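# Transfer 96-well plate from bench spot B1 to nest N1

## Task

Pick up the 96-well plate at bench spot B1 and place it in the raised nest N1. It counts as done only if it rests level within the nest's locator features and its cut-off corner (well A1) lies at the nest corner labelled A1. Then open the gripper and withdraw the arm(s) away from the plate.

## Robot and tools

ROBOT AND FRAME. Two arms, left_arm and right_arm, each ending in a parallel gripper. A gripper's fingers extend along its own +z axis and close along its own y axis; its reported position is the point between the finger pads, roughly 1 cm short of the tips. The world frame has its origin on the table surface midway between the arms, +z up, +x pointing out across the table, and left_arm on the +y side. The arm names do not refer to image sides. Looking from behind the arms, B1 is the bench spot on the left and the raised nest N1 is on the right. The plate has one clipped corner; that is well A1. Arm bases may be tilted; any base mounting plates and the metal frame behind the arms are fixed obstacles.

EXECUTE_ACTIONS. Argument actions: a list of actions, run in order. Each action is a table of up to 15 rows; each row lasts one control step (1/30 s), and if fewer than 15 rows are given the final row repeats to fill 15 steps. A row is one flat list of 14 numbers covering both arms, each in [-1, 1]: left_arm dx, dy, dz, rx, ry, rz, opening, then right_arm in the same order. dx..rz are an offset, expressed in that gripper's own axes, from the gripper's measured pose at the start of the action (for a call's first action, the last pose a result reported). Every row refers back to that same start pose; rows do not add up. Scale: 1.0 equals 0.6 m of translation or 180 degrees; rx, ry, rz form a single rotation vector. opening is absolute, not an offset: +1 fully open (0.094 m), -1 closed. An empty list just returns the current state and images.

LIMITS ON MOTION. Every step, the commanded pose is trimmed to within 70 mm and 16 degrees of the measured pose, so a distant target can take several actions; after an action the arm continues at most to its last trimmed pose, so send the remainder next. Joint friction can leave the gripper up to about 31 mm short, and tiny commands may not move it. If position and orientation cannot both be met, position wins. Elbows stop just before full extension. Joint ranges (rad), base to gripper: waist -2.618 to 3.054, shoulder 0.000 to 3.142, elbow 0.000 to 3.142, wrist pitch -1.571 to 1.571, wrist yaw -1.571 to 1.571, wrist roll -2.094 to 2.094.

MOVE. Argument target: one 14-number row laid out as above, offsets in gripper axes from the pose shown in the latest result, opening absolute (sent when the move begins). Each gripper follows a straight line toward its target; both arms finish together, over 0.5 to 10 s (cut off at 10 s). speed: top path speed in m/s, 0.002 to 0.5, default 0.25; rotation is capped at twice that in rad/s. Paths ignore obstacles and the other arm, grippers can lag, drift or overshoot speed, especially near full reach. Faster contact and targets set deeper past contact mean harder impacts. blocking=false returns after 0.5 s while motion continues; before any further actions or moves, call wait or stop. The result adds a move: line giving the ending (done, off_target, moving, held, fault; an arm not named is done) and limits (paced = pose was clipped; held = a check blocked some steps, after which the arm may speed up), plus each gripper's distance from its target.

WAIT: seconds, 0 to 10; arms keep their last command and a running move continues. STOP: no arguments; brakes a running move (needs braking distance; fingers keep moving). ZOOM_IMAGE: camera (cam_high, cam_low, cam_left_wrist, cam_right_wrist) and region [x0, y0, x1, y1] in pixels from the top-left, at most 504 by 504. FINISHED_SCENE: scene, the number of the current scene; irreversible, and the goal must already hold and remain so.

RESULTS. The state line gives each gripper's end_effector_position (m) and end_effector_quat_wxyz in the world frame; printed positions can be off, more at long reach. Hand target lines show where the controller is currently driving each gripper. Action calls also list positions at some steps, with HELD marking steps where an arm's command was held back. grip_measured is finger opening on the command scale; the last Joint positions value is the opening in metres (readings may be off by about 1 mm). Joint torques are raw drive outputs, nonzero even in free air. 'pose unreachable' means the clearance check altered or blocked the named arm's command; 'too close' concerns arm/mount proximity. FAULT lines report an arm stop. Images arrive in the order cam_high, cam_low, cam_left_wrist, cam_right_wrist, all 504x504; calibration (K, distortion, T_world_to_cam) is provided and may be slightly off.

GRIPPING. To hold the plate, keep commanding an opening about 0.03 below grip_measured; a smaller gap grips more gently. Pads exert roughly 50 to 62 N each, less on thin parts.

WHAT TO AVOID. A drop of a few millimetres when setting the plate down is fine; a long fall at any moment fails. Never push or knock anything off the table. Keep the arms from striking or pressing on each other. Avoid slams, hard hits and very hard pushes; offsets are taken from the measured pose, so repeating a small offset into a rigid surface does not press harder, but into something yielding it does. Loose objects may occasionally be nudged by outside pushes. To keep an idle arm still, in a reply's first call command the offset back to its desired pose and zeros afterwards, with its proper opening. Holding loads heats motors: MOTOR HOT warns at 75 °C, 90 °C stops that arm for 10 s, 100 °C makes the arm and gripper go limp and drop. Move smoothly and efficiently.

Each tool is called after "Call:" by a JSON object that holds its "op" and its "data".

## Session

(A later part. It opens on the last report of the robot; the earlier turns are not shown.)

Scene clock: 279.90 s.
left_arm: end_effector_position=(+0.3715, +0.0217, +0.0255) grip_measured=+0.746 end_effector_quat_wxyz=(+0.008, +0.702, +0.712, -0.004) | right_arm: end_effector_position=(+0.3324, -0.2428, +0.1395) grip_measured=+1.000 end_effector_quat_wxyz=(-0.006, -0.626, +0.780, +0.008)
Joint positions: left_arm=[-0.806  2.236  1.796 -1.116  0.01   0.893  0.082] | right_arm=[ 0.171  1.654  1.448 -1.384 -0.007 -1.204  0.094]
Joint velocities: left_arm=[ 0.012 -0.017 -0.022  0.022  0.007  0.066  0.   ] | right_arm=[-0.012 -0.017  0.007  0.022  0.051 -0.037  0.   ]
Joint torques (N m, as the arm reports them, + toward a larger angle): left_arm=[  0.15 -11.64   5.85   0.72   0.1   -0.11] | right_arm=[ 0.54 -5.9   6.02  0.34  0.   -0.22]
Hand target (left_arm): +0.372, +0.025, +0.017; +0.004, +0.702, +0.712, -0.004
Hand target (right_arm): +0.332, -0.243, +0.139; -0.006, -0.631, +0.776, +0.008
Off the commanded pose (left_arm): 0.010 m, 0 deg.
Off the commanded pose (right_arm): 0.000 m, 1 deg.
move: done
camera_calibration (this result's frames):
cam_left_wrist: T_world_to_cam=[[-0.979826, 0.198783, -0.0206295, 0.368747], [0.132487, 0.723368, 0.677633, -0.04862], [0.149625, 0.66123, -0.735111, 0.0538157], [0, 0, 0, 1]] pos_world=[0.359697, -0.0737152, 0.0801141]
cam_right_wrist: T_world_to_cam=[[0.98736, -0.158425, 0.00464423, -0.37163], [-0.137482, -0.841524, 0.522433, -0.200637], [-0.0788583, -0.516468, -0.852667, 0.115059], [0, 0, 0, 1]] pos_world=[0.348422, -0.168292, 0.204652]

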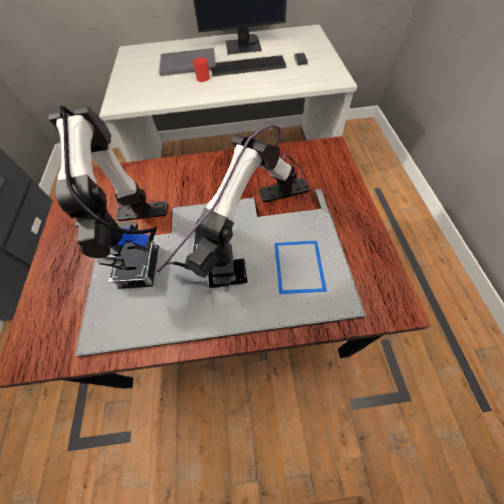

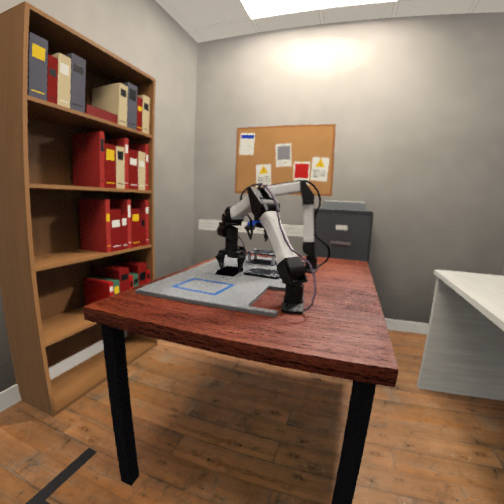

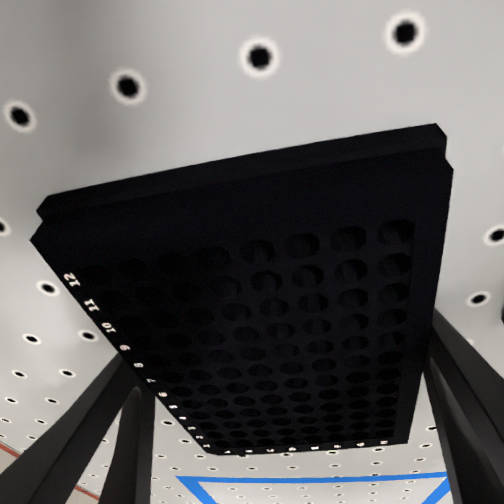

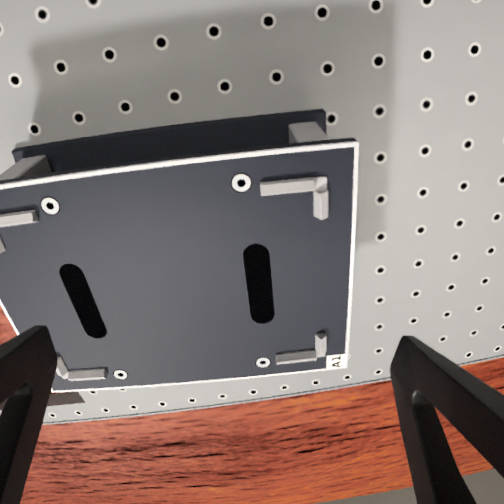

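Call:
{"op": "move", "data": {"target": [0,0,0,0,0,0,1,0,0,0,0,0,-0.03,1], "speed": 0.1}}

Call:
{"op": "move", "data": {"target": [0.02,0,-0.07,0,0,0,1,0,0,0,0,0,-0.03,1], "speed": 0.15}}

Scene clock: 294.47 s.
left_arm: end_effector_position=(+0.3719, +0.0214, +0.0255) grip_measured=+1.000 end_effector_quat_wxyz=(+0.009, +0.702, +0.712, -0.004) | right_arm: end_effector_position=(+0.3324, -0.2428, +0.1395) grip_measured=+1.000 end_effector_quat_wxyz=(-0.006, -0.658, +0.753, +0.008)
Joint positions: left_arm=[-0.806  2.236  1.796 -1.114  0.01   0.893  0.094] | right_arm=[ 0.171  1.654  1.448 -1.384 -0.007 -1.286  0.094]
Joint velocities: left_arm=[-0.012 -0.017  0.017 -0.051 -0.037  0.037  0.   ] | right_arm=[ 0.007  0.002 -0.012 -0.037 -0.022 -0.095  0.   ]
Joint torques (N m, as the arm reports them, + toward a larger angle): left_arm=[ -0.43 -12.49   7.6    0.53   0.11  -0.13] | right_arm=[ 0.56 -5.9   5.99  0.35 -0.01 -0.22]
Hand target (left_arm): +0.372, +0.022, +0.025; +0.008, +0.702, +0.712, -0.004
Hand target (right_arm): +0.332, -0.243, +0.139; -0.006, -0.662, +0.749, +0.008
Off the commanded pose (left_arm): 0.000 m, 0 deg.
Off the commanded pose (right_arm): 0.000 m, 1 deg.
move: done
camera_calibration (this result's frames):
cam_left_wrist: T_world_to_cam=[[-0.979794, 0.198758, -0.0223348, 0.369198], [0.13147, 0.724164, 0.67698, -0.048087], [0.150729, 0.660365, -0.735662, 0.053579], [0, 0, 0, 1]] pos_world=[0.359985, -0.07394, 0.080216]
cam_right_wrist: T_world_to_cam=[[0.997017, -0.077027, 0.00482301, -0.355099], [-0.0682515, -0.850806, 0.521028, -0.225706], [-0.0360298, -0.519804, -0.853526, 0.100133], [0, 0, 0, 1]] pos_world=[0.342242, -0.167335, 0.204778]

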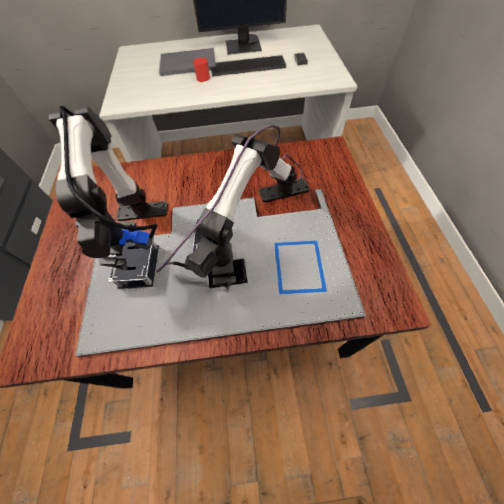

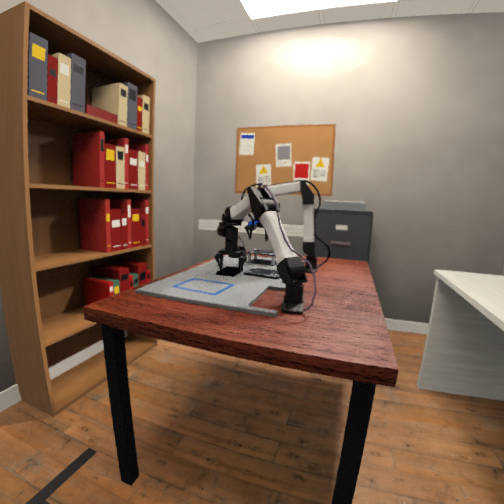

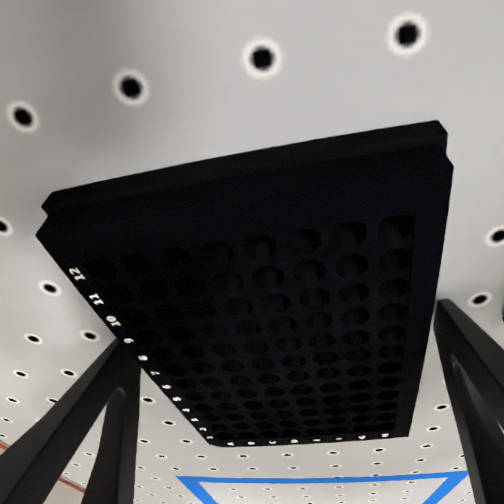

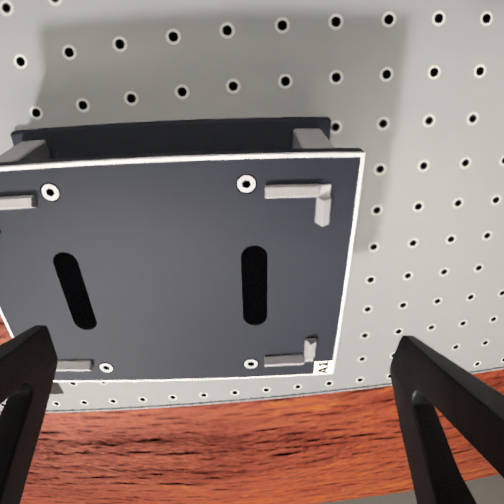

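Scene clock: 295.43 s.
left_arm: end_effector_position=(+0.3693, +0.0309, +0.0613) grip_measured=+1.000 end_effector_quat_wxyz=(+0.010, +0.702, +0.712, -0.004) | right_arm: end_effector_position=(+0.3324, -0.2428, +0.1395) grip_measured=+1.000 end_effector_quat_wxyz=(+0.006, +0.689, -0.725, -0.008)
Joint positions: left_arm=[-0.792  2.179  1.847 -1.221  0.01   0.906  0.094] | right_arm=[ 0.171  1.654  1.448 -1.384 -0.007 -1.371  0.094]
Joint velocities: left_arm=[ 0.007  0.002 -0.002 -0.037 -0.007  0.007  0.   ] | right_arm=[ 0.017 -0.012  0.007  0.007 -0.125 -0.051  0.   ]
Joint torques (N m, as the arm reports them, + toward a larger angle): left_arm=[  0.18 -12.56   9.04   0.37   0.13  -0.05] | right_arm=[ 0.55 -5.9   5.99  0.34  0.   -0.22]
Hand target (left_arm): +0.371, +0.034, +0.067; +0.009, +0.702, +0.712, -0.004
Hand target (right_arm): +0.332, -0.243, +0.139; +0.006, +0.693, -0.721, -0.008
Off the commanded pose (left_arm): 0.007 m, 0 deg.
Off the commanded pose (right_arm): 0.000 m, 1 deg.
move: done
camera_calibration (this result's frames):
cam_left_wrist: T_world_to_cam=[[-0.979995, 0.19762, -0.0235673, 0.365776], [0.129869, 0.724719, 0.676695, -0.0782778], [0.150809, 0.660098, -0.735886, 0.0740913], [0, 0, 0, 1]] pos_world=[0.357451, -0.064463, 0.116113]
cam_right_wrist: T_world_to_cam=[[0.999961, 0.0071762, 0.00514669, -0.335675], [0.00345728, -0.854402, 0.5196, -0.250216], [0.0081261, -0.519562, -0.854394, 0.0856357], [0, 0, 0, 1]] pos_world=[0.335831, -0.166883, 0.204906]

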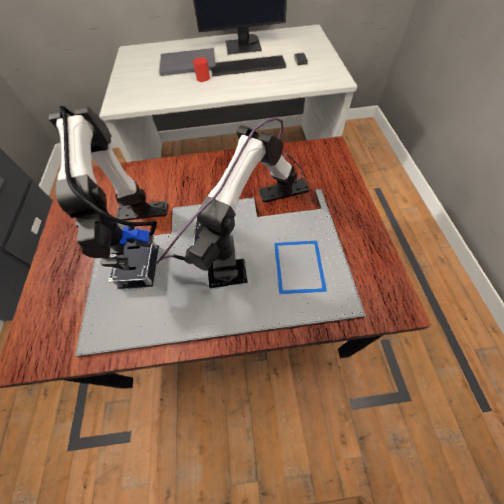

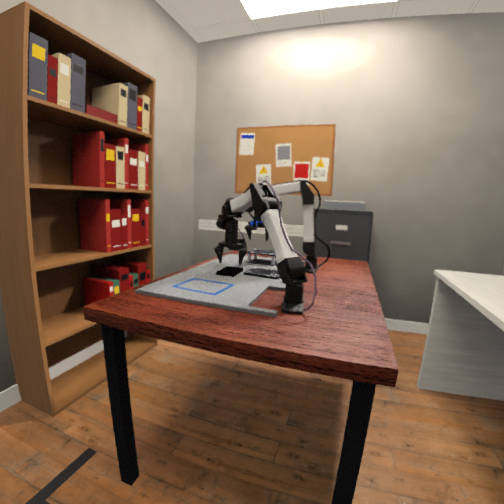

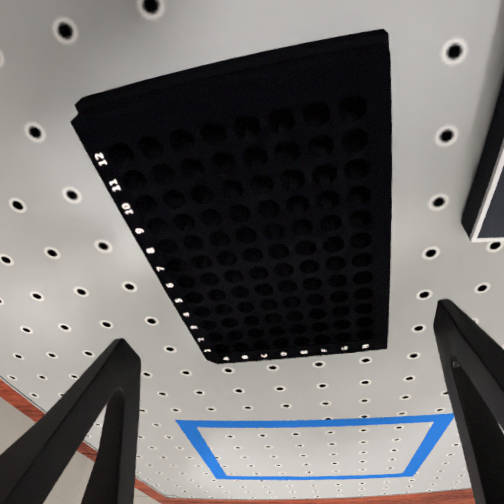

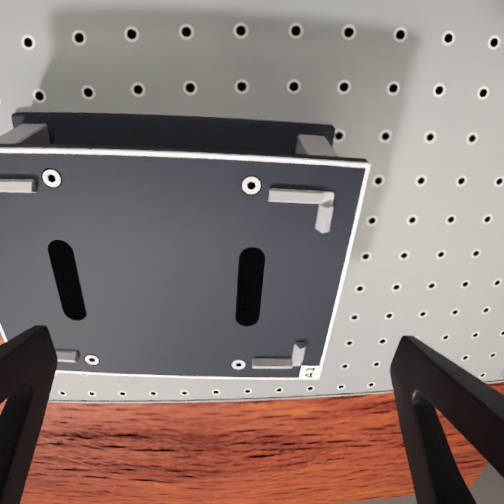

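Call:
{"op": "move", "data": {"target": [0.5,-0.11,-0.078,0,0,-0.23,1,-0.449,-0.0462,0.1327,0.0063,0.0007,-0.021,1], "speed": 0.3}}

Scene clock: 308.57 s.
left_arm: end_effector_position=(+0.3117, +0.3294, +0.1005) grip_measured=+1.000 end_effector_quat_wxyz=(+0.021, +0.401, +0.916, -0.004) | right_arm: end_effector_position=(+0.3732, +0.0203, +0.0550) grip_measured=+1.000 end_effector_quat_wxyz=(+0.007, +0.716, -0.698, +0.003)
Joint positions: left_arm=[ 0.014  1.591  1.226 -1.175  0.029  0.982  0.094] | right_arm=[ 0.779  2.32   2.056 -1.32   0.007 -0.838  0.094]
Joint velocities: left_arm=[ 0.017  0.007 -0.002 -0.037  0.007 -0.007  0.   ] | right_arm=[-0.002 -0.002 -0.017 -0.007  0.037 -0.051  0.   ]
Joint torques (N m, as the arm reports them, + toward a larger angle): left_arm=[-0.17 -7.72  6.02  0.38  0.23 -0.07] | right_arm=[  0.6  -10.49   7.76   0.28   0.14   0.  ]
Hand target (left_arm): +0.303, +0.327, +0.099; +0.014, +0.404, +0.914, -0.015
Hand target (right_arm): +0.375, +0.020, +0.057; +0.007, +0.713, -0.702, +0.009
Off the commanded pose (left_arm): 0.013 m, 2 deg.
Off the commanded pose (right_arm): 0.007 m, 1 deg.
move: off_target (left_arm)
camera_calibration (this result's frames):
cam_left_wrist: T_world_to_cam=[[-0.861748, -0.506423, -0.0304256, 0.446944], [-0.397781, 0.637221, 0.66009, -0.118726], [-0.314897, 0.580934, -0.75057, 0.0872561], [0, 0, 0, 1]] pos_world=[0.365403, 0.251308, 0.15746]
cam_right_wrist: T_world_to_cam=[[0.99634, 0.0834582, 0.0184736, -0.378833], [0.0606614, -0.842626, 0.535071, -0.00409328], [0.0602224, -0.531992, -0.844605, 0.130067], [0, 0, 0, 1]] pos_world=[0.369862, 0.0973622, 0.119044]

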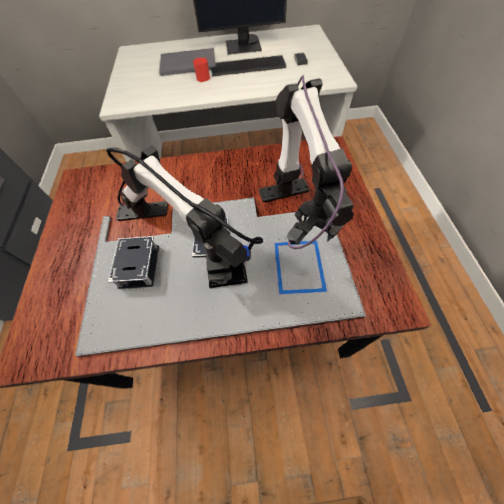

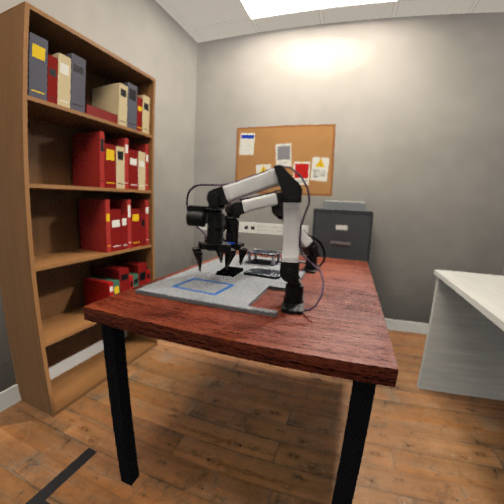

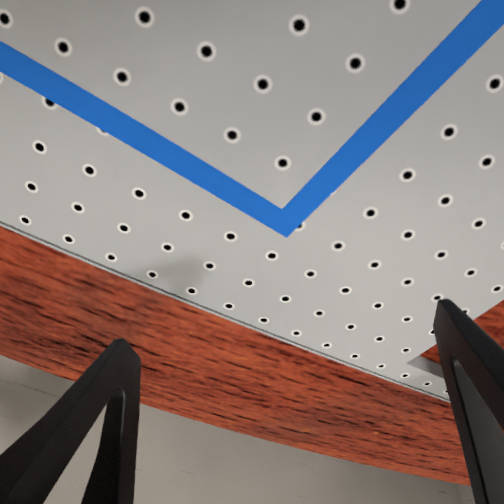

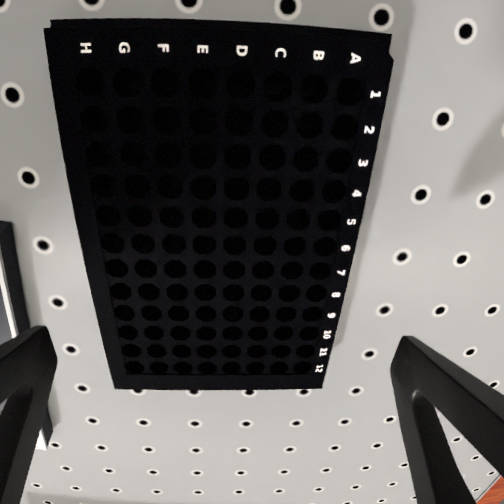

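Call:
{"op": "move", "data": {"target": [0,0,0,0,0,0,1,-0.0243,0.010,0.0513,0.0018,-0.0045,-0.002,1], "speed": 0.06}}

Scene clock: 338.57 s.
left_arm: end_effector_position=(+0.3117, +0.3294, +0.1005) grip_measured=+1.000 end_effector_quat_wxyz=(+0.021, +0.402, +0.915, -0.004) | right_arm: end_effector_position=(+0.3708, +0.0309, +0.0302) grip_measured=+1.000 end_effector_quat_wxyz=(-0.002, +0.719, -0.695, +0.003)
Joint positions: left_arm=[ 0.014  1.591  1.226 -1.175  0.029  0.982  0.094] | right_arm=[ 0.799  2.335  1.984 -1.216  0.007 -0.826  0.094]
Joint velocities: left_arm=[ 0.002  0.002 -0.012 -0.066 -0.037 -0.007  0.   ] | right_arm=[-0.002  0.012 -0.012 -0.022 -0.051  0.022  0.   ]
Joint torques (N m, as the arm reports them, + toward a larger angle): left_arm=[-0.45 -6.78  7.57  0.58  0.13 -0.13] | right_arm=[  1.22 -10.57   5.02   0.51  -0.05   0.03]
Hand target (left_arm): +0.312, +0.329, +0.101; +0.021, +0.401, +0.916, -0.004
Hand target (right_arm): +0.367, +0.034, +0.024; +0.000, +0.718, -0.696, +0.000
Off the commanded pose (left_arm): 0.000 m, 0 deg.
Off the commanded pose (right_arm): 0.008 m, 0 deg.
move: done
camera_calibration (this result's frames):
cam_left_wrist: T_world_to_cam=[[-0.862133, -0.505765, -0.0304552, 0.44685], [-0.397307, 0.637506, 0.6601, -0.118969], [-0.314441, 0.581195, -0.75056, 0.087027], [0, 0, 0, 1]] pos_world=[0.365342, 0.251265, 0.157459]
cam_right_wrist: T_world_to_cam=[[0.995327, 0.091135, 0.0319167, -0.377173], [0.0608301, -0.848472, 0.525733, 0.018669], [0.0749931, -0.521335, -0.850051, 0.109313], [0, 0, 0, 1]] pos_world=[0.366077, 0.107203, 0.0951451]

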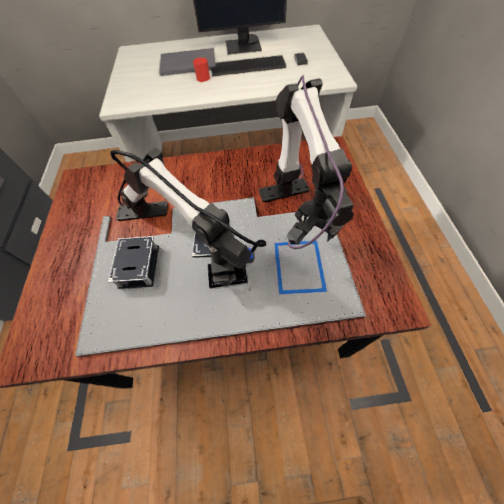

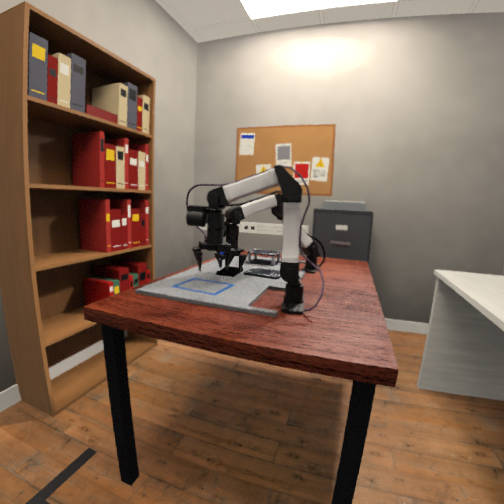

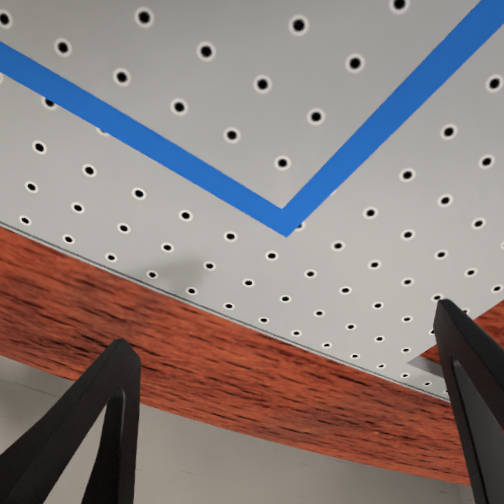

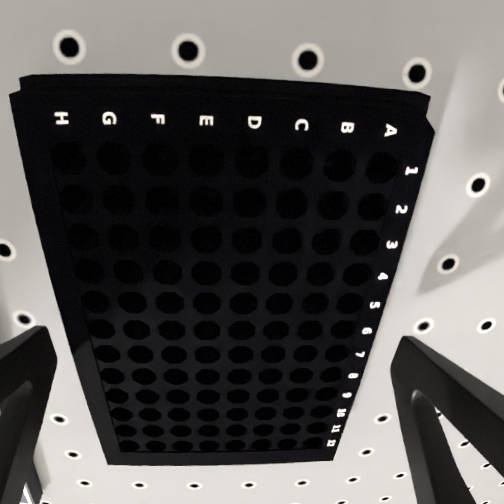

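Call:
{"op": "move", "data": {"target": [0,0,0,0,0,0,1,-0.005,0.005,0.0245,-0.002,0,0,1], "speed": 0.04}}

Scene clock: 350.50 s.
left_arm: end_effector_position=(+0.3117, +0.3294, +0.1005) grip_measured=+1.000 end_effector_quat_wxyz=(+0.021, +0.402, +0.915, -0.004) | right_arm: end_effector_position=(+0.3714, +0.0315, +0.0253) grip_measured=+1.000 end_effector_quat_wxyz=(-0.005, +0.719, -0.695, +0.003)
Joint positions: left_arm=[ 0.014  1.591  1.226 -1.175  0.029  0.982  0.094] | right_arm=[ 0.799  2.335  1.964 -1.19   0.007 -0.825  0.094]
Joint velocities: left_arm=[ 0.017 -0.017  0.002 -0.007  0.022  0.007  0.   ] | right_arm=[-0.002 -0.012 -0.002 -0.022 -0.051  0.007  0.   ]
Joint torques (N m, as the arm reports them, + toward a larger angle): left_arm=[-0.42 -6.8   7.58  0.58  0.12 -0.16] | right_arm=[  1.13 -10.02   4.89   0.52  -0.03  -0.01]
Hand target (left_arm): +0.312, +0.329, +0.101; +0.021, +0.402, +0.915, -0.004
Hand target (right_arm): +0.368, +0.034, +0.016; +0.001, +0.719, -0.695, +0.001
Off the commanded pose (left_arm): 0.000 m, 0 deg.
Off the commanded pose (right_arm): 0.011 m, 1 deg.
move: off_target (right_arm)
camera_calibration (this result's frames):
cam_left_wrist: T_world_to_cam=[[-0.862133, -0.505765, -0.0304552, 0.44685], [-0.397307, 0.637506, 0.6601, -0.118969], [-0.314441, 0.581195, -0.75056, 0.087027], [0, 0, 0, 1]] pos_world=[0.365342, 0.251265, 0.157459]
cam_right_wrist: T_world_to_cam=[[0.995213, 0.0906084, 0.0366328, -0.377768], [0.058228, -0.850742, 0.522349, 0.0228939], [0.0784942, -0.517715, -0.851945, 0.104013], [0, 0, 0, 1]] pos_world=[0.366462, 0.107555, 0.0904939]

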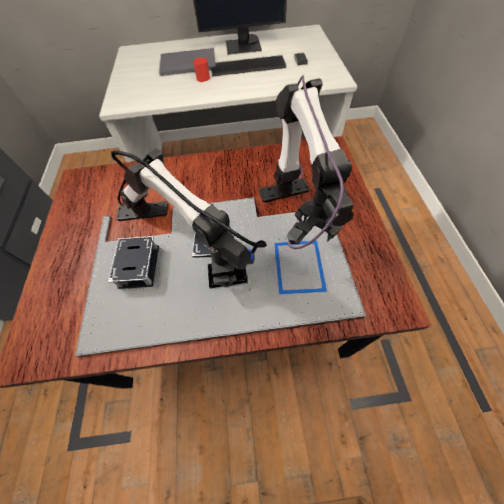

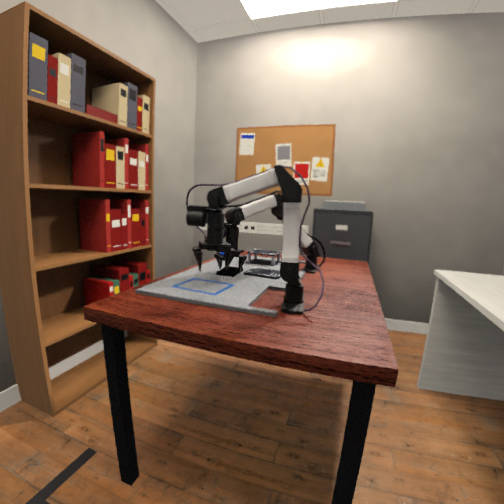

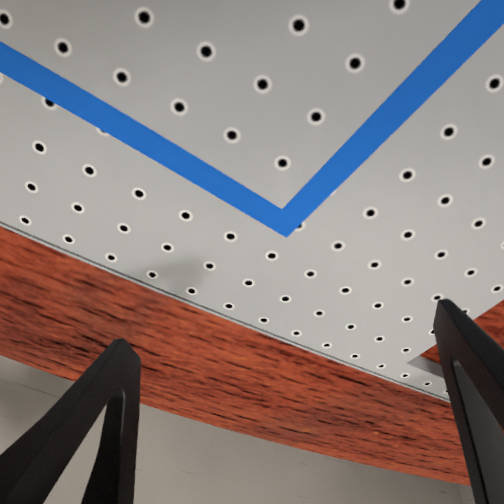

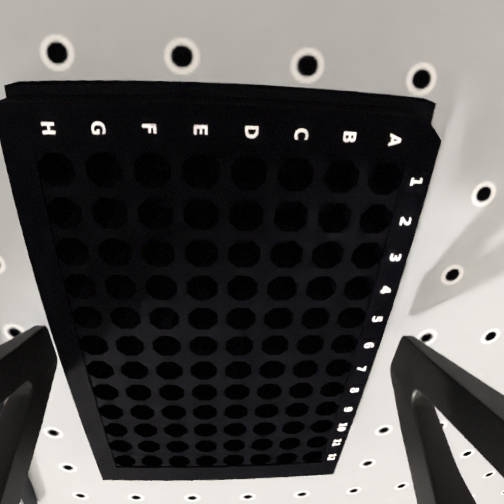

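Call:
{"op": "move", "data": {"target": [0,0,0,0,0,0,1,-0.003,0.008,0.0225,-0.003,0,0,1], "speed": 0.04}}

Scene clock: 357.20 s.
left_arm: end_effector_position=(+0.3117, +0.3294, +0.1005) grip_measured=+1.000 end_effector_quat_wxyz=(+0.021, +0.402, +0.915, -0.004) | right_arm: end_effector_position=(+0.3704, +0.0305, +0.0188) grip_measured=+1.000 end_effector_quat_wxyz=(-0.004, +0.719, -0.695, +0.003)
Joint positions: left_arm=[ 0.014  1.591  1.226 -1.175  0.029  0.982  0.094] | right_arm=[ 0.799  2.335  1.938 -1.166  0.007 -0.825  0.094]
Joint velocities: left_arm=[ 0.012 -0.007 -0.002 -0.037  0.095  0.007  0.   ] | right_arm=[0.012 0.007 0.007 0.037 0.037 0.007 0.   ]
Joint torques (N m, as the arm reports them, + toward a larger angle): left_arm=[-0.45 -6.79  7.52  0.58  0.13 -0.13] | right_arm=[  1.15 -10.45   4.86   0.52  -0.05   0.  ]
Hand target (left_arm): +0.312, +0.329, +0.101; +0.021, +0.402, +0.915, -0.004
Hand target (right_arm): +0.367, +0.033, +0.012; -0.001, +0.719, -0.695, +0.000
Off the commanded pose (left_arm): 0.000 m, 0 deg.
Off the commanded pose (right_arm): 0.008 m, 0 deg.
move: done
camera_calibration (this result's frames):
cam_left_wrist: T_world_to_cam=[[-0.862133, -0.505765, -0.0304552, 0.44685], [-0.397307, 0.637506, 0.6601, -0.118969], [-0.314441, 0.581195, -0.75056, 0.087027], [0, 0, 0, 1]] pos_world=[0.365342, 0.251265, 0.157459]
cam_right_wrist: T_world_to_cam=[[0.995271, 0.0906658, 0.0348648, -0.376362], [0.0590805, -0.849901, 0.523619, 0.0250795], [0.077106, -0.519083, -0.851239, 0.0985737], [0, 0, 0, 1]] pos_world=[0.365499, 0.106606, 0.0838994]

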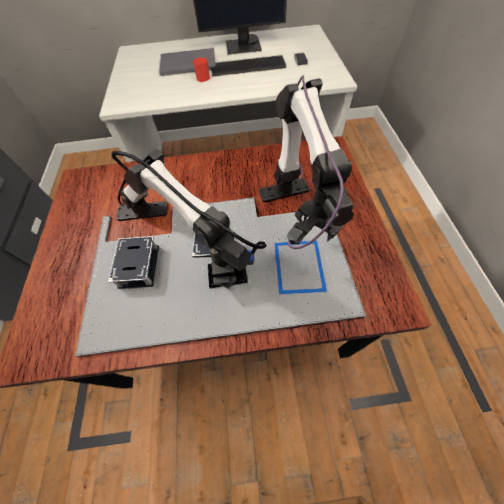

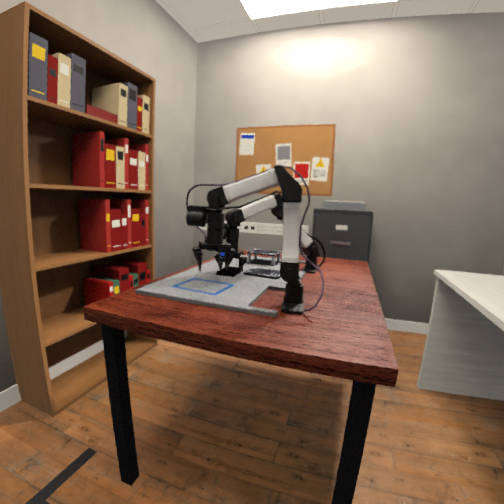

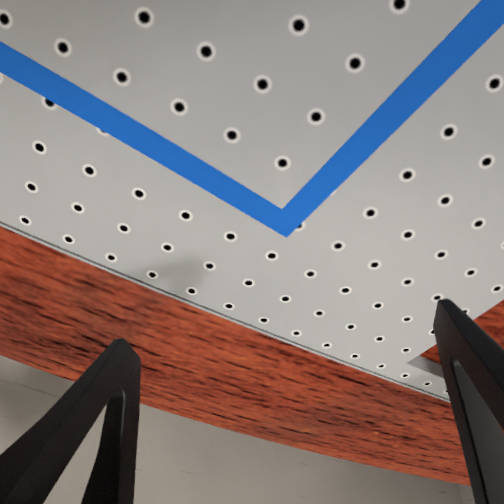

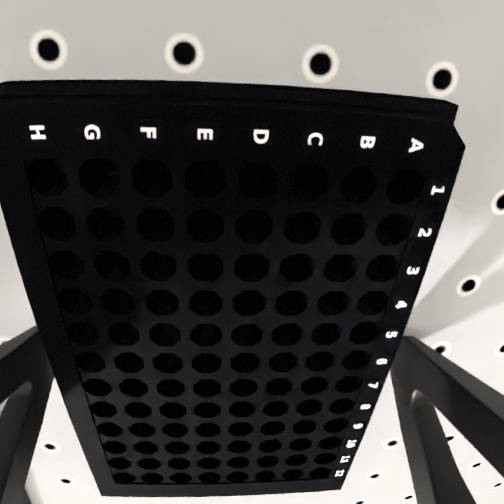

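Call:
{"op": "move", "data": {"target": [0,0,0,0,0,0,1,0,0,0,0,0,0,0.715], "speed": 0.04}}

Scene clock: 363.13 s.
left_arm: end_effector_position=(+0.3117, +0.3294, +0.1005) grip_measured=+1.000 end_effector_quat_wxyz=(+0.021, +0.402, +0.915, -0.004) | right_arm: end_effector_position=(+0.3709, +0.0310, +0.0188) grip_measured=+0.745 end_effector_quat_wxyz=(-0.005, +0.719, -0.695, +0.003)
Joint positions: left_arm=[ 0.014  1.591  1.226 -1.175  0.029  0.982  0.094] | right_arm=[ 0.799  2.335  1.938 -1.163  0.007 -0.825  0.082]
Joint velocities: left_arm=[-0.012 -0.002  0.002 -0.022  0.007  0.007  0.   ] | right_arm=[ 0.012  0.002 -0.007  0.051  0.022  0.037 -0.002]
Joint torques (N m, as the arm reports them, + toward a larger angle): left_arm=[-0.39 -6.73  7.55  0.59  0.14 -0.14] | right_arm=[  0.56 -11.11   6.08   0.39   0.02  -0.09]
Hand target (left_arm): +0.312, +0.329, +0.101; +0.021, +0.402, +0.915, -0.004
Hand target (right_arm): +0.370, +0.030, +0.019; -0.004, +0.719, -0.695, +0.003
Off the commanded pose (left_arm): 0.000 m, 0 deg.
Off the commanded pose (right_arm): 0.001 m, 0 deg.
move: done
camera_calibration (this result's frames):
cam_left_wrist: T_world_to_cam=[[-0.862133, -0.505765, -0.0304552, 0.44685], [-0.397307, 0.637506, 0.6601, -0.118969], [-0.314441, 0.581195, -0.75056, 0.087027], [0, 0, 0, 1]] pos_world=[0.365342, 0.251265, 0.157459]
cam_right_wrist: T_world_to_cam=[[0.995193, 0.0905886, 0.0372221, -0.376954], [0.0579443, -0.851021, 0.521925, 0.02598], [0.0789572, -0.517259, -0.852179, 0.0980862], [0, 0, 0, 1]] pos_world=[0.365892, 0.106993, 0.0840584]

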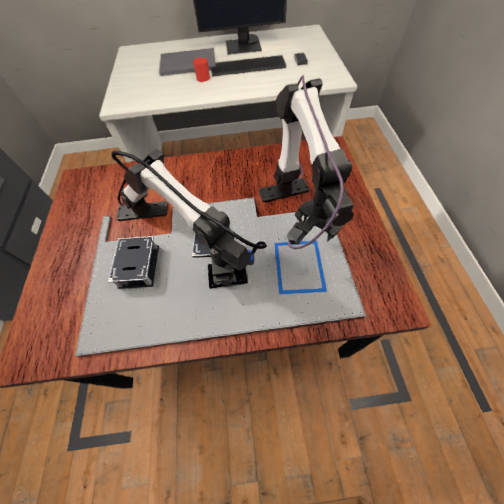

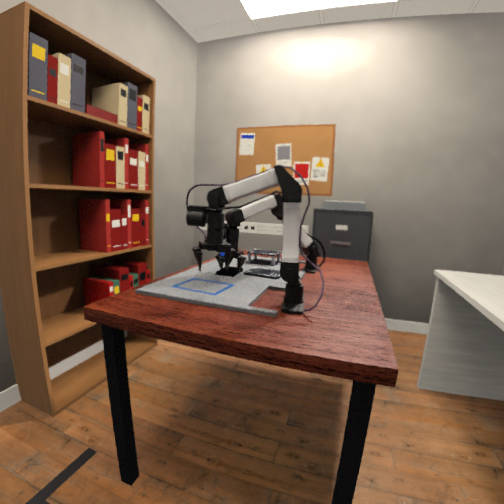

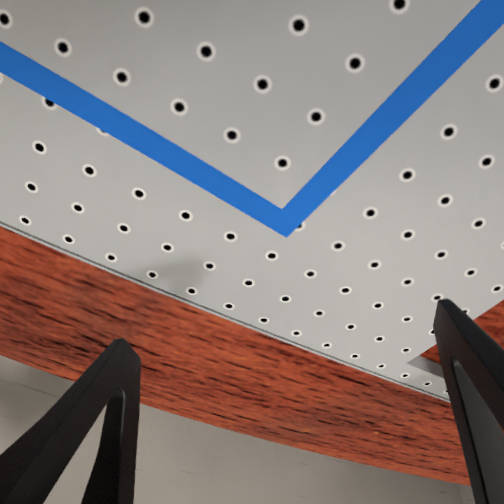

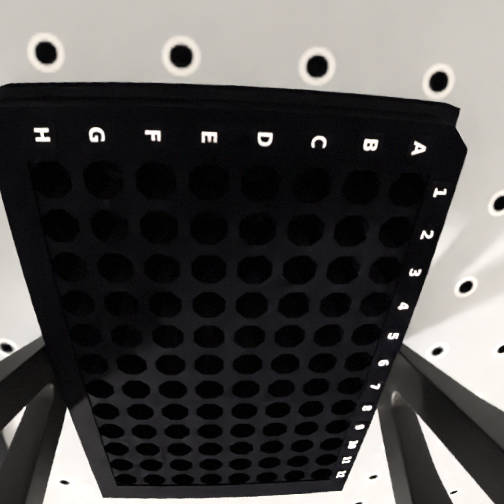

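Call:
{"op": "move", "data": {"target": [0,0,0,0,0,0,1,0.117,0.029,-0.151,0.0005,0.002,0.194,0.71], "speed": 0.3}}

Scene clock: 391.87 s.
left_arm: end_effector_position=(+0.3117, +0.3294, +0.1005) grip_measured=+1.000 end_effector_quat_wxyz=(+0.021, +0.402, +0.915, -0.004) | right_arm: end_effector_position=(+0.3549, -0.0333, +0.1056) grip_measured=+0.745 end_effector_quat_wxyz=(+0.010, -0.485, +0.874, -0.002)
Joint positions: left_arm=[ 0.014  1.591  1.226 -1.175  0.029  0.982  0.094] | right_arm=[ 0.713  2.055  1.832 -1.33   0.007 -0.322  0.082]
Joint velocities: left_arm=[-0.012 -0.012  0.002 -0.037  0.007 -0.081  0.   ] | right_arm=[ 0.002 -0.012 -0.012  0.007 -0.007  0.051 -0.001]
Joint torques (N m, as the arm reports them, + toward a larger angle): left_arm=[-0.4  -6.75  7.53  0.58  0.12 -0.15] | right_arm=[ -0.08 -10.41   4.88   0.36   0.04   0.01]
Hand target (left_arm): +0.312, +0.329, +0.101; +0.021, +0.402, +0.915, -0.004
Hand target (right_arm): +0.352, -0.040, +0.108; +0.005, -0.477, +0.879, -0.003
Off the commanded pose (left_arm): 0.000 m, 0 deg.
Off the commanded pose (right_arm): 0.007 m, 1 deg.
move: done
camera_calibration (this result's frames):
cam_left_wrist: T_world_to_cam=[[-0.862133, -0.505765, -0.0304552, 0.44685], [-0.397307, 0.637506, 0.6601, -0.118969], [-0.314441, 0.581195, -0.75056, 0.087027], [0, 0, 0, 1]] pos_world=[0.365342, 0.251265, 0.157459]
cam_right_wrist: T_world_to_cam=[[0.876872, -0.47924, 0.037759, -0.335465], [-0.429111, -0.744899, 0.510871, 0.104416], [-0.216703, -0.464171, -0.858828, 0.247518], [0, 0, 0, 1]] pos_world=[0.392603, 0.0319021, 0.171898]

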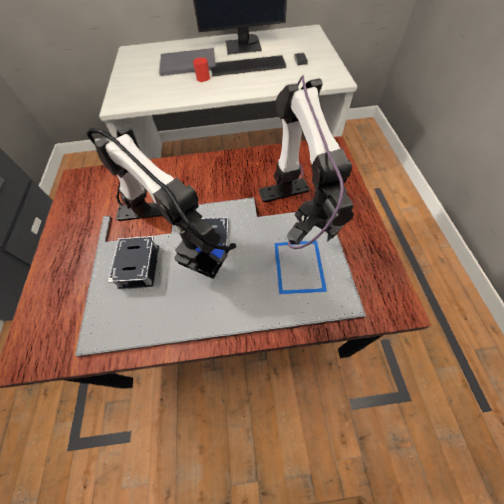

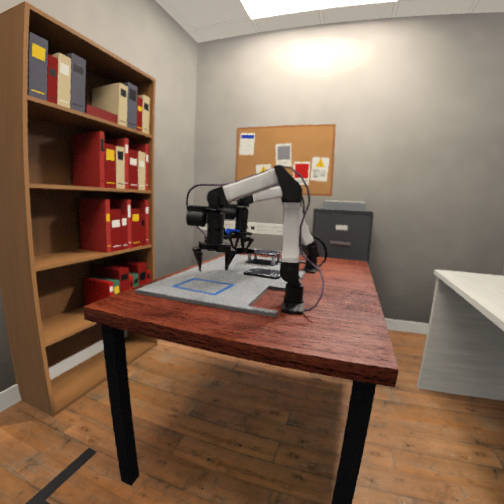

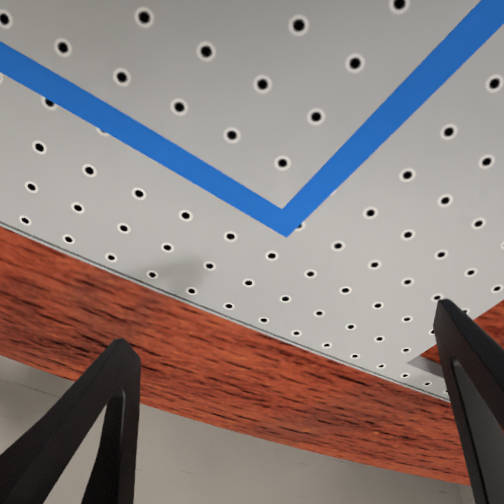

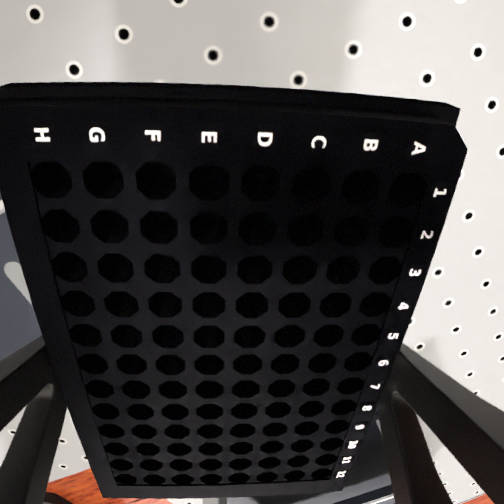

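Call:
{"op": "move", "data": {"target": [0,0,0,0,0,0,1,0.3892,-0.1213,-0.0118,0.0026,0.0079,0.3469,0.71], "speed": 0.3}}

Scene clock: 412.73 s.
left_arm: end_effector_position=(+0.3117, +0.3294, +0.1005) grip_measured=+1.000 end_effector_quat_wxyz=(+0.021, +0.402, +0.915, -0.004) | right_arm: end_effector_position=(+0.2944, -0.2657, +0.1058) grip_measured=+0.745 end_effector_quat_wxyz=(-0.004, +0.030, +1.000, +0.001)
Joint positions: left_arm=[ 0.014  1.591  1.226 -1.175  0.029  0.982  0.094] | right_arm=[ 0.106  1.494  1.155 -1.239 -0.002  0.144  0.082]
Joint velocities: left_arm=[-0.002  0.002 -0.002 -0.037  0.007 -0.007  0.   ] | right_arm=[-0.022 -0.002 -0.032 -0.095  0.051  0.007  0.   ]
Joint torques (N m, as the arm reports them, + toward a larger angle): left_arm=[-0.45 -6.75  7.48  0.56  0.12 -0.13] | right_arm=[-0.06 -6.03  4.87  0.43 -0.04  0.02]
Hand target (left_arm): +0.312, +0.329, +0.101; +0.021, +0.402, +0.915, -0.004
Hand target (right_arm): +0.292, -0.266, +0.107; -0.000, +0.039, +0.999, +0.007
Off the commanded pose (left_arm): 0.000 m, 0 deg.
Off the commanded pose (right_arm): 0.006 m, 1 deg.
move: done
camera_calibration (this result's frames):
cam_left_wrist: T_world_to_cam=[[-0.862133, -0.505765, -0.0304552, 0.44685], [-0.397307, 0.637506, 0.6601, -0.118969], [-0.314441, 0.581195, -0.75056, 0.087027], [0, 0, 0, 1]] pos_world=[0.365342, 0.251265, 0.157459]
cam_right_wrist: T_world_to_cam=[[-0.00139785, -0.999734, 0.0230175, -0.272004], [-0.84778, 0.013392, 0.53018, 0.228002], [-0.530347, -0.0187726, -0.847573, 0.336138], [0, 0, 0, 1]] pos_world=[0.371185, -0.268675, 0.17028]

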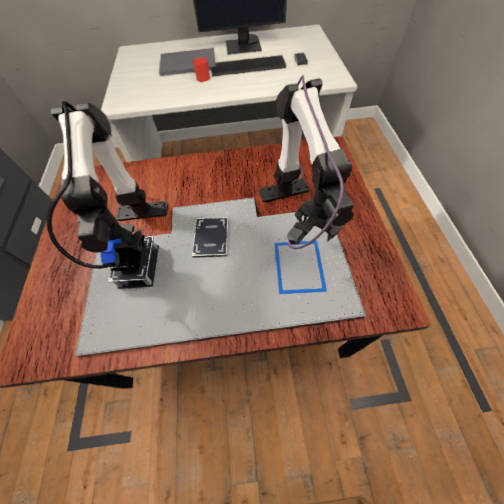

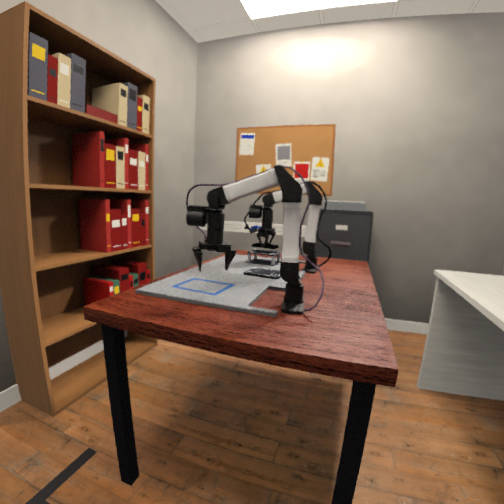

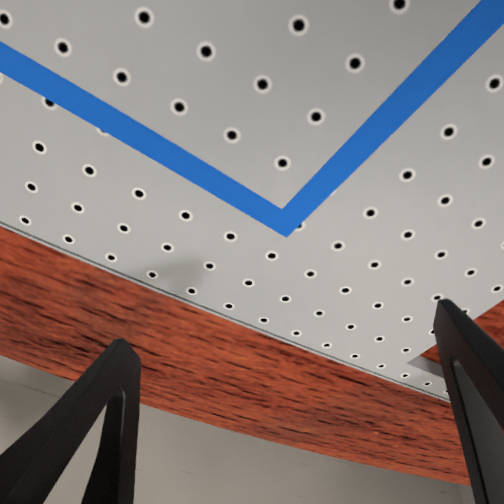

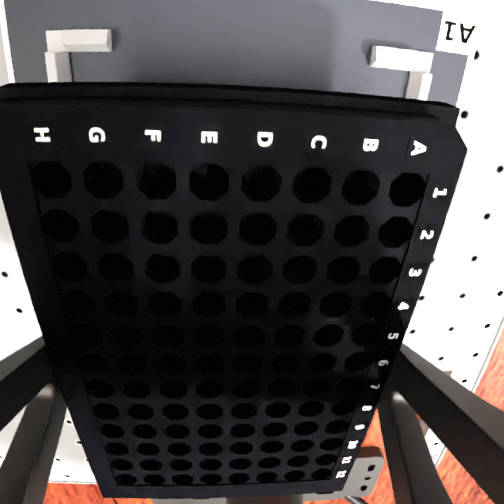

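Call:
{"op": "zoom_image", "data": {"camera": "cam_right_wrist", "region": [0, 0, 200, 160]}}

Call:
{"op": "zoom_image", "data": {"camera": "cam_right_wrist", "region": [304, 0, 504, 160]}}

Region (0, 0, 200, 160) of cam_right_wrist's 504x504 image, scaled by 2.520, with more detail than that image has; it fills the top 403 rows of this view, and the rest is white.

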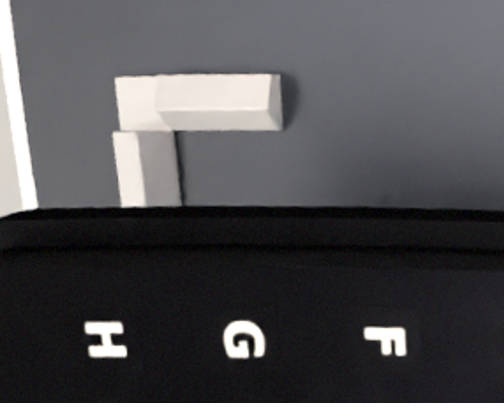

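Region (304, 0, 504, 160) of cam_right_wrist's 504x504 image, scaled by 2.520, with more detail than that image has; it fills the top 403 rows of this view, and the rest is white.

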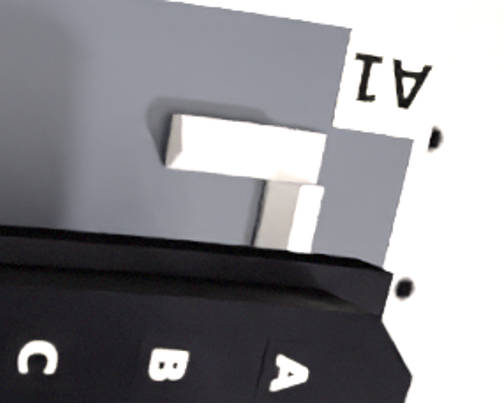

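Call:
{"op": "move", "data": {"target": [0,0,0,0,0,0,1,-0.006,-0.001,0.033,0.007,-0.0034,0.007,0.71], "speed": 0.05}}

Call:
{"op": "zoom_image", "data": {"camera": "cam_right_wrist", "region": [0, 0, 200, 160]}}

Call:
{"op": "zoom_image", "data": {"camera": "cam_right_wrist", "region": [304, 0, 504, 160]}}

Scene clock: 447.53 s.
left_arm: end_effector_position=(+0.3117, +0.3294, +0.1005) grip_measured=+1.000 end_effector_quat_wxyz=(+0.021, +0.402, +0.915, -0.004) | right_arm: end_effector_position=(+0.2981, -0.2675, +0.0931) grip_measured=+0.745 end_effector_quat_wxyz=(+0.007, +0.041, +0.999, -0.004)
Joint positions: left_arm=[ 0.014  1.591  1.226 -1.175  0.029  0.982  0.094] | right_arm=[ 0.106  1.494  1.104 -1.167  0.009  0.167  0.082]
Joint velocities: left_arm=[-0.007 -0.002 -0.012  0.037  0.066 -0.081  0.   ] | right_arm=[-0.007  0.002 -0.012  0.037 -0.022 -0.022  0.001]
Joint torques (N m, as the arm reports them, + toward a larger angle): left_arm=[-0.41 -6.73  7.59  0.57  0.12 -0.15] | right_arm=[ 1.43 -3.37  4.99  0.54  0.2   0.02]
Hand target (left_arm): +0.312, +0.329, +0.101; +0.021, +0.402, +0.915, -0.004
Hand target (right_arm): +0.298, -0.267, +0.086; +0.001, +0.041, +0.999, -0.011
Off the commanded pose (left_arm): 0.000 m, 0 deg.
Off the commanded pose (right_arm): 0.007 m, 1 deg.
move: done
camera_calibration (this result's frames):
cam_left_wrist: T_world_to_cam=[[-0.862133, -0.505765, -0.0304552, 0.44685], [-0.397307, 0.637506, 0.6601, -0.118969], [-0.314441, 0.581195, -0.75056, 0.087027], [0, 0, 0, 1]] pos_world=[0.365342, 0.251265, 0.157459]
cam_right_wrist: T_world_to_cam=[[-0.0245271, -0.999164, 0.0327102, -0.267294], [-0.858452, 0.0378181, 0.511498, 0.249276], [-0.512307, -0.0155346, -0.858662, 0.323807], [0, 0, 0, 1]] pos_world=[0.373324, -0.271468, 0.15928]

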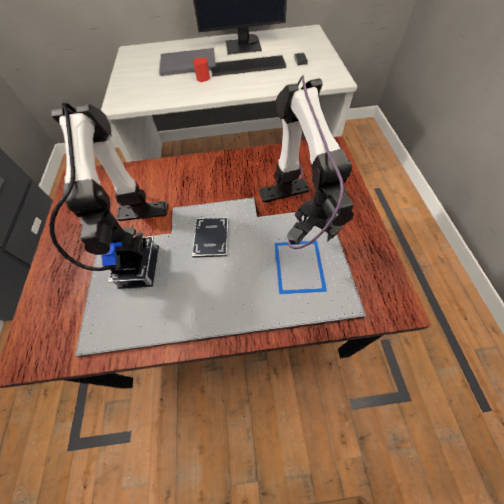

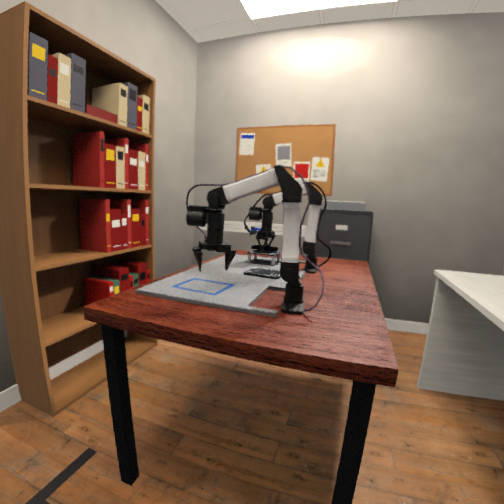

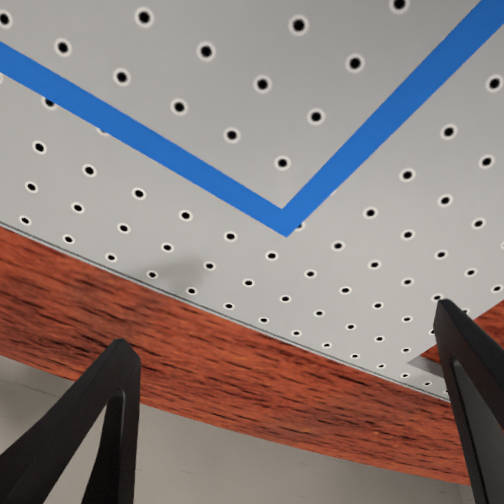

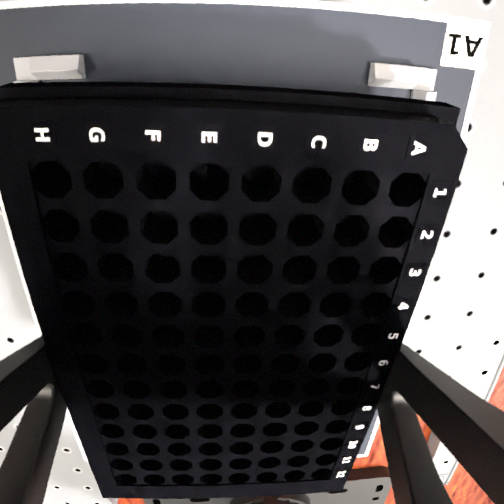

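Region (0, 0, 200, 160) of cam_right_wrist's 504x504 image, scaled by 2.520, with more detail than that image has; it fills the top 403 rows of this view, and the rest is white.

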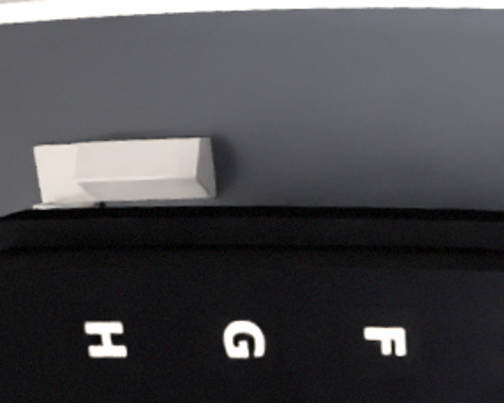

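Region (304, 0, 504, 160) of cam_right_wrist's 504x504 image, scaled by 2.520, with more detail than that image has; it fills the top 403 rows of this view, and the rest is white.

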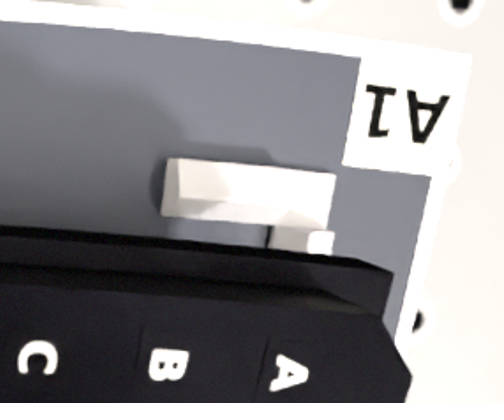

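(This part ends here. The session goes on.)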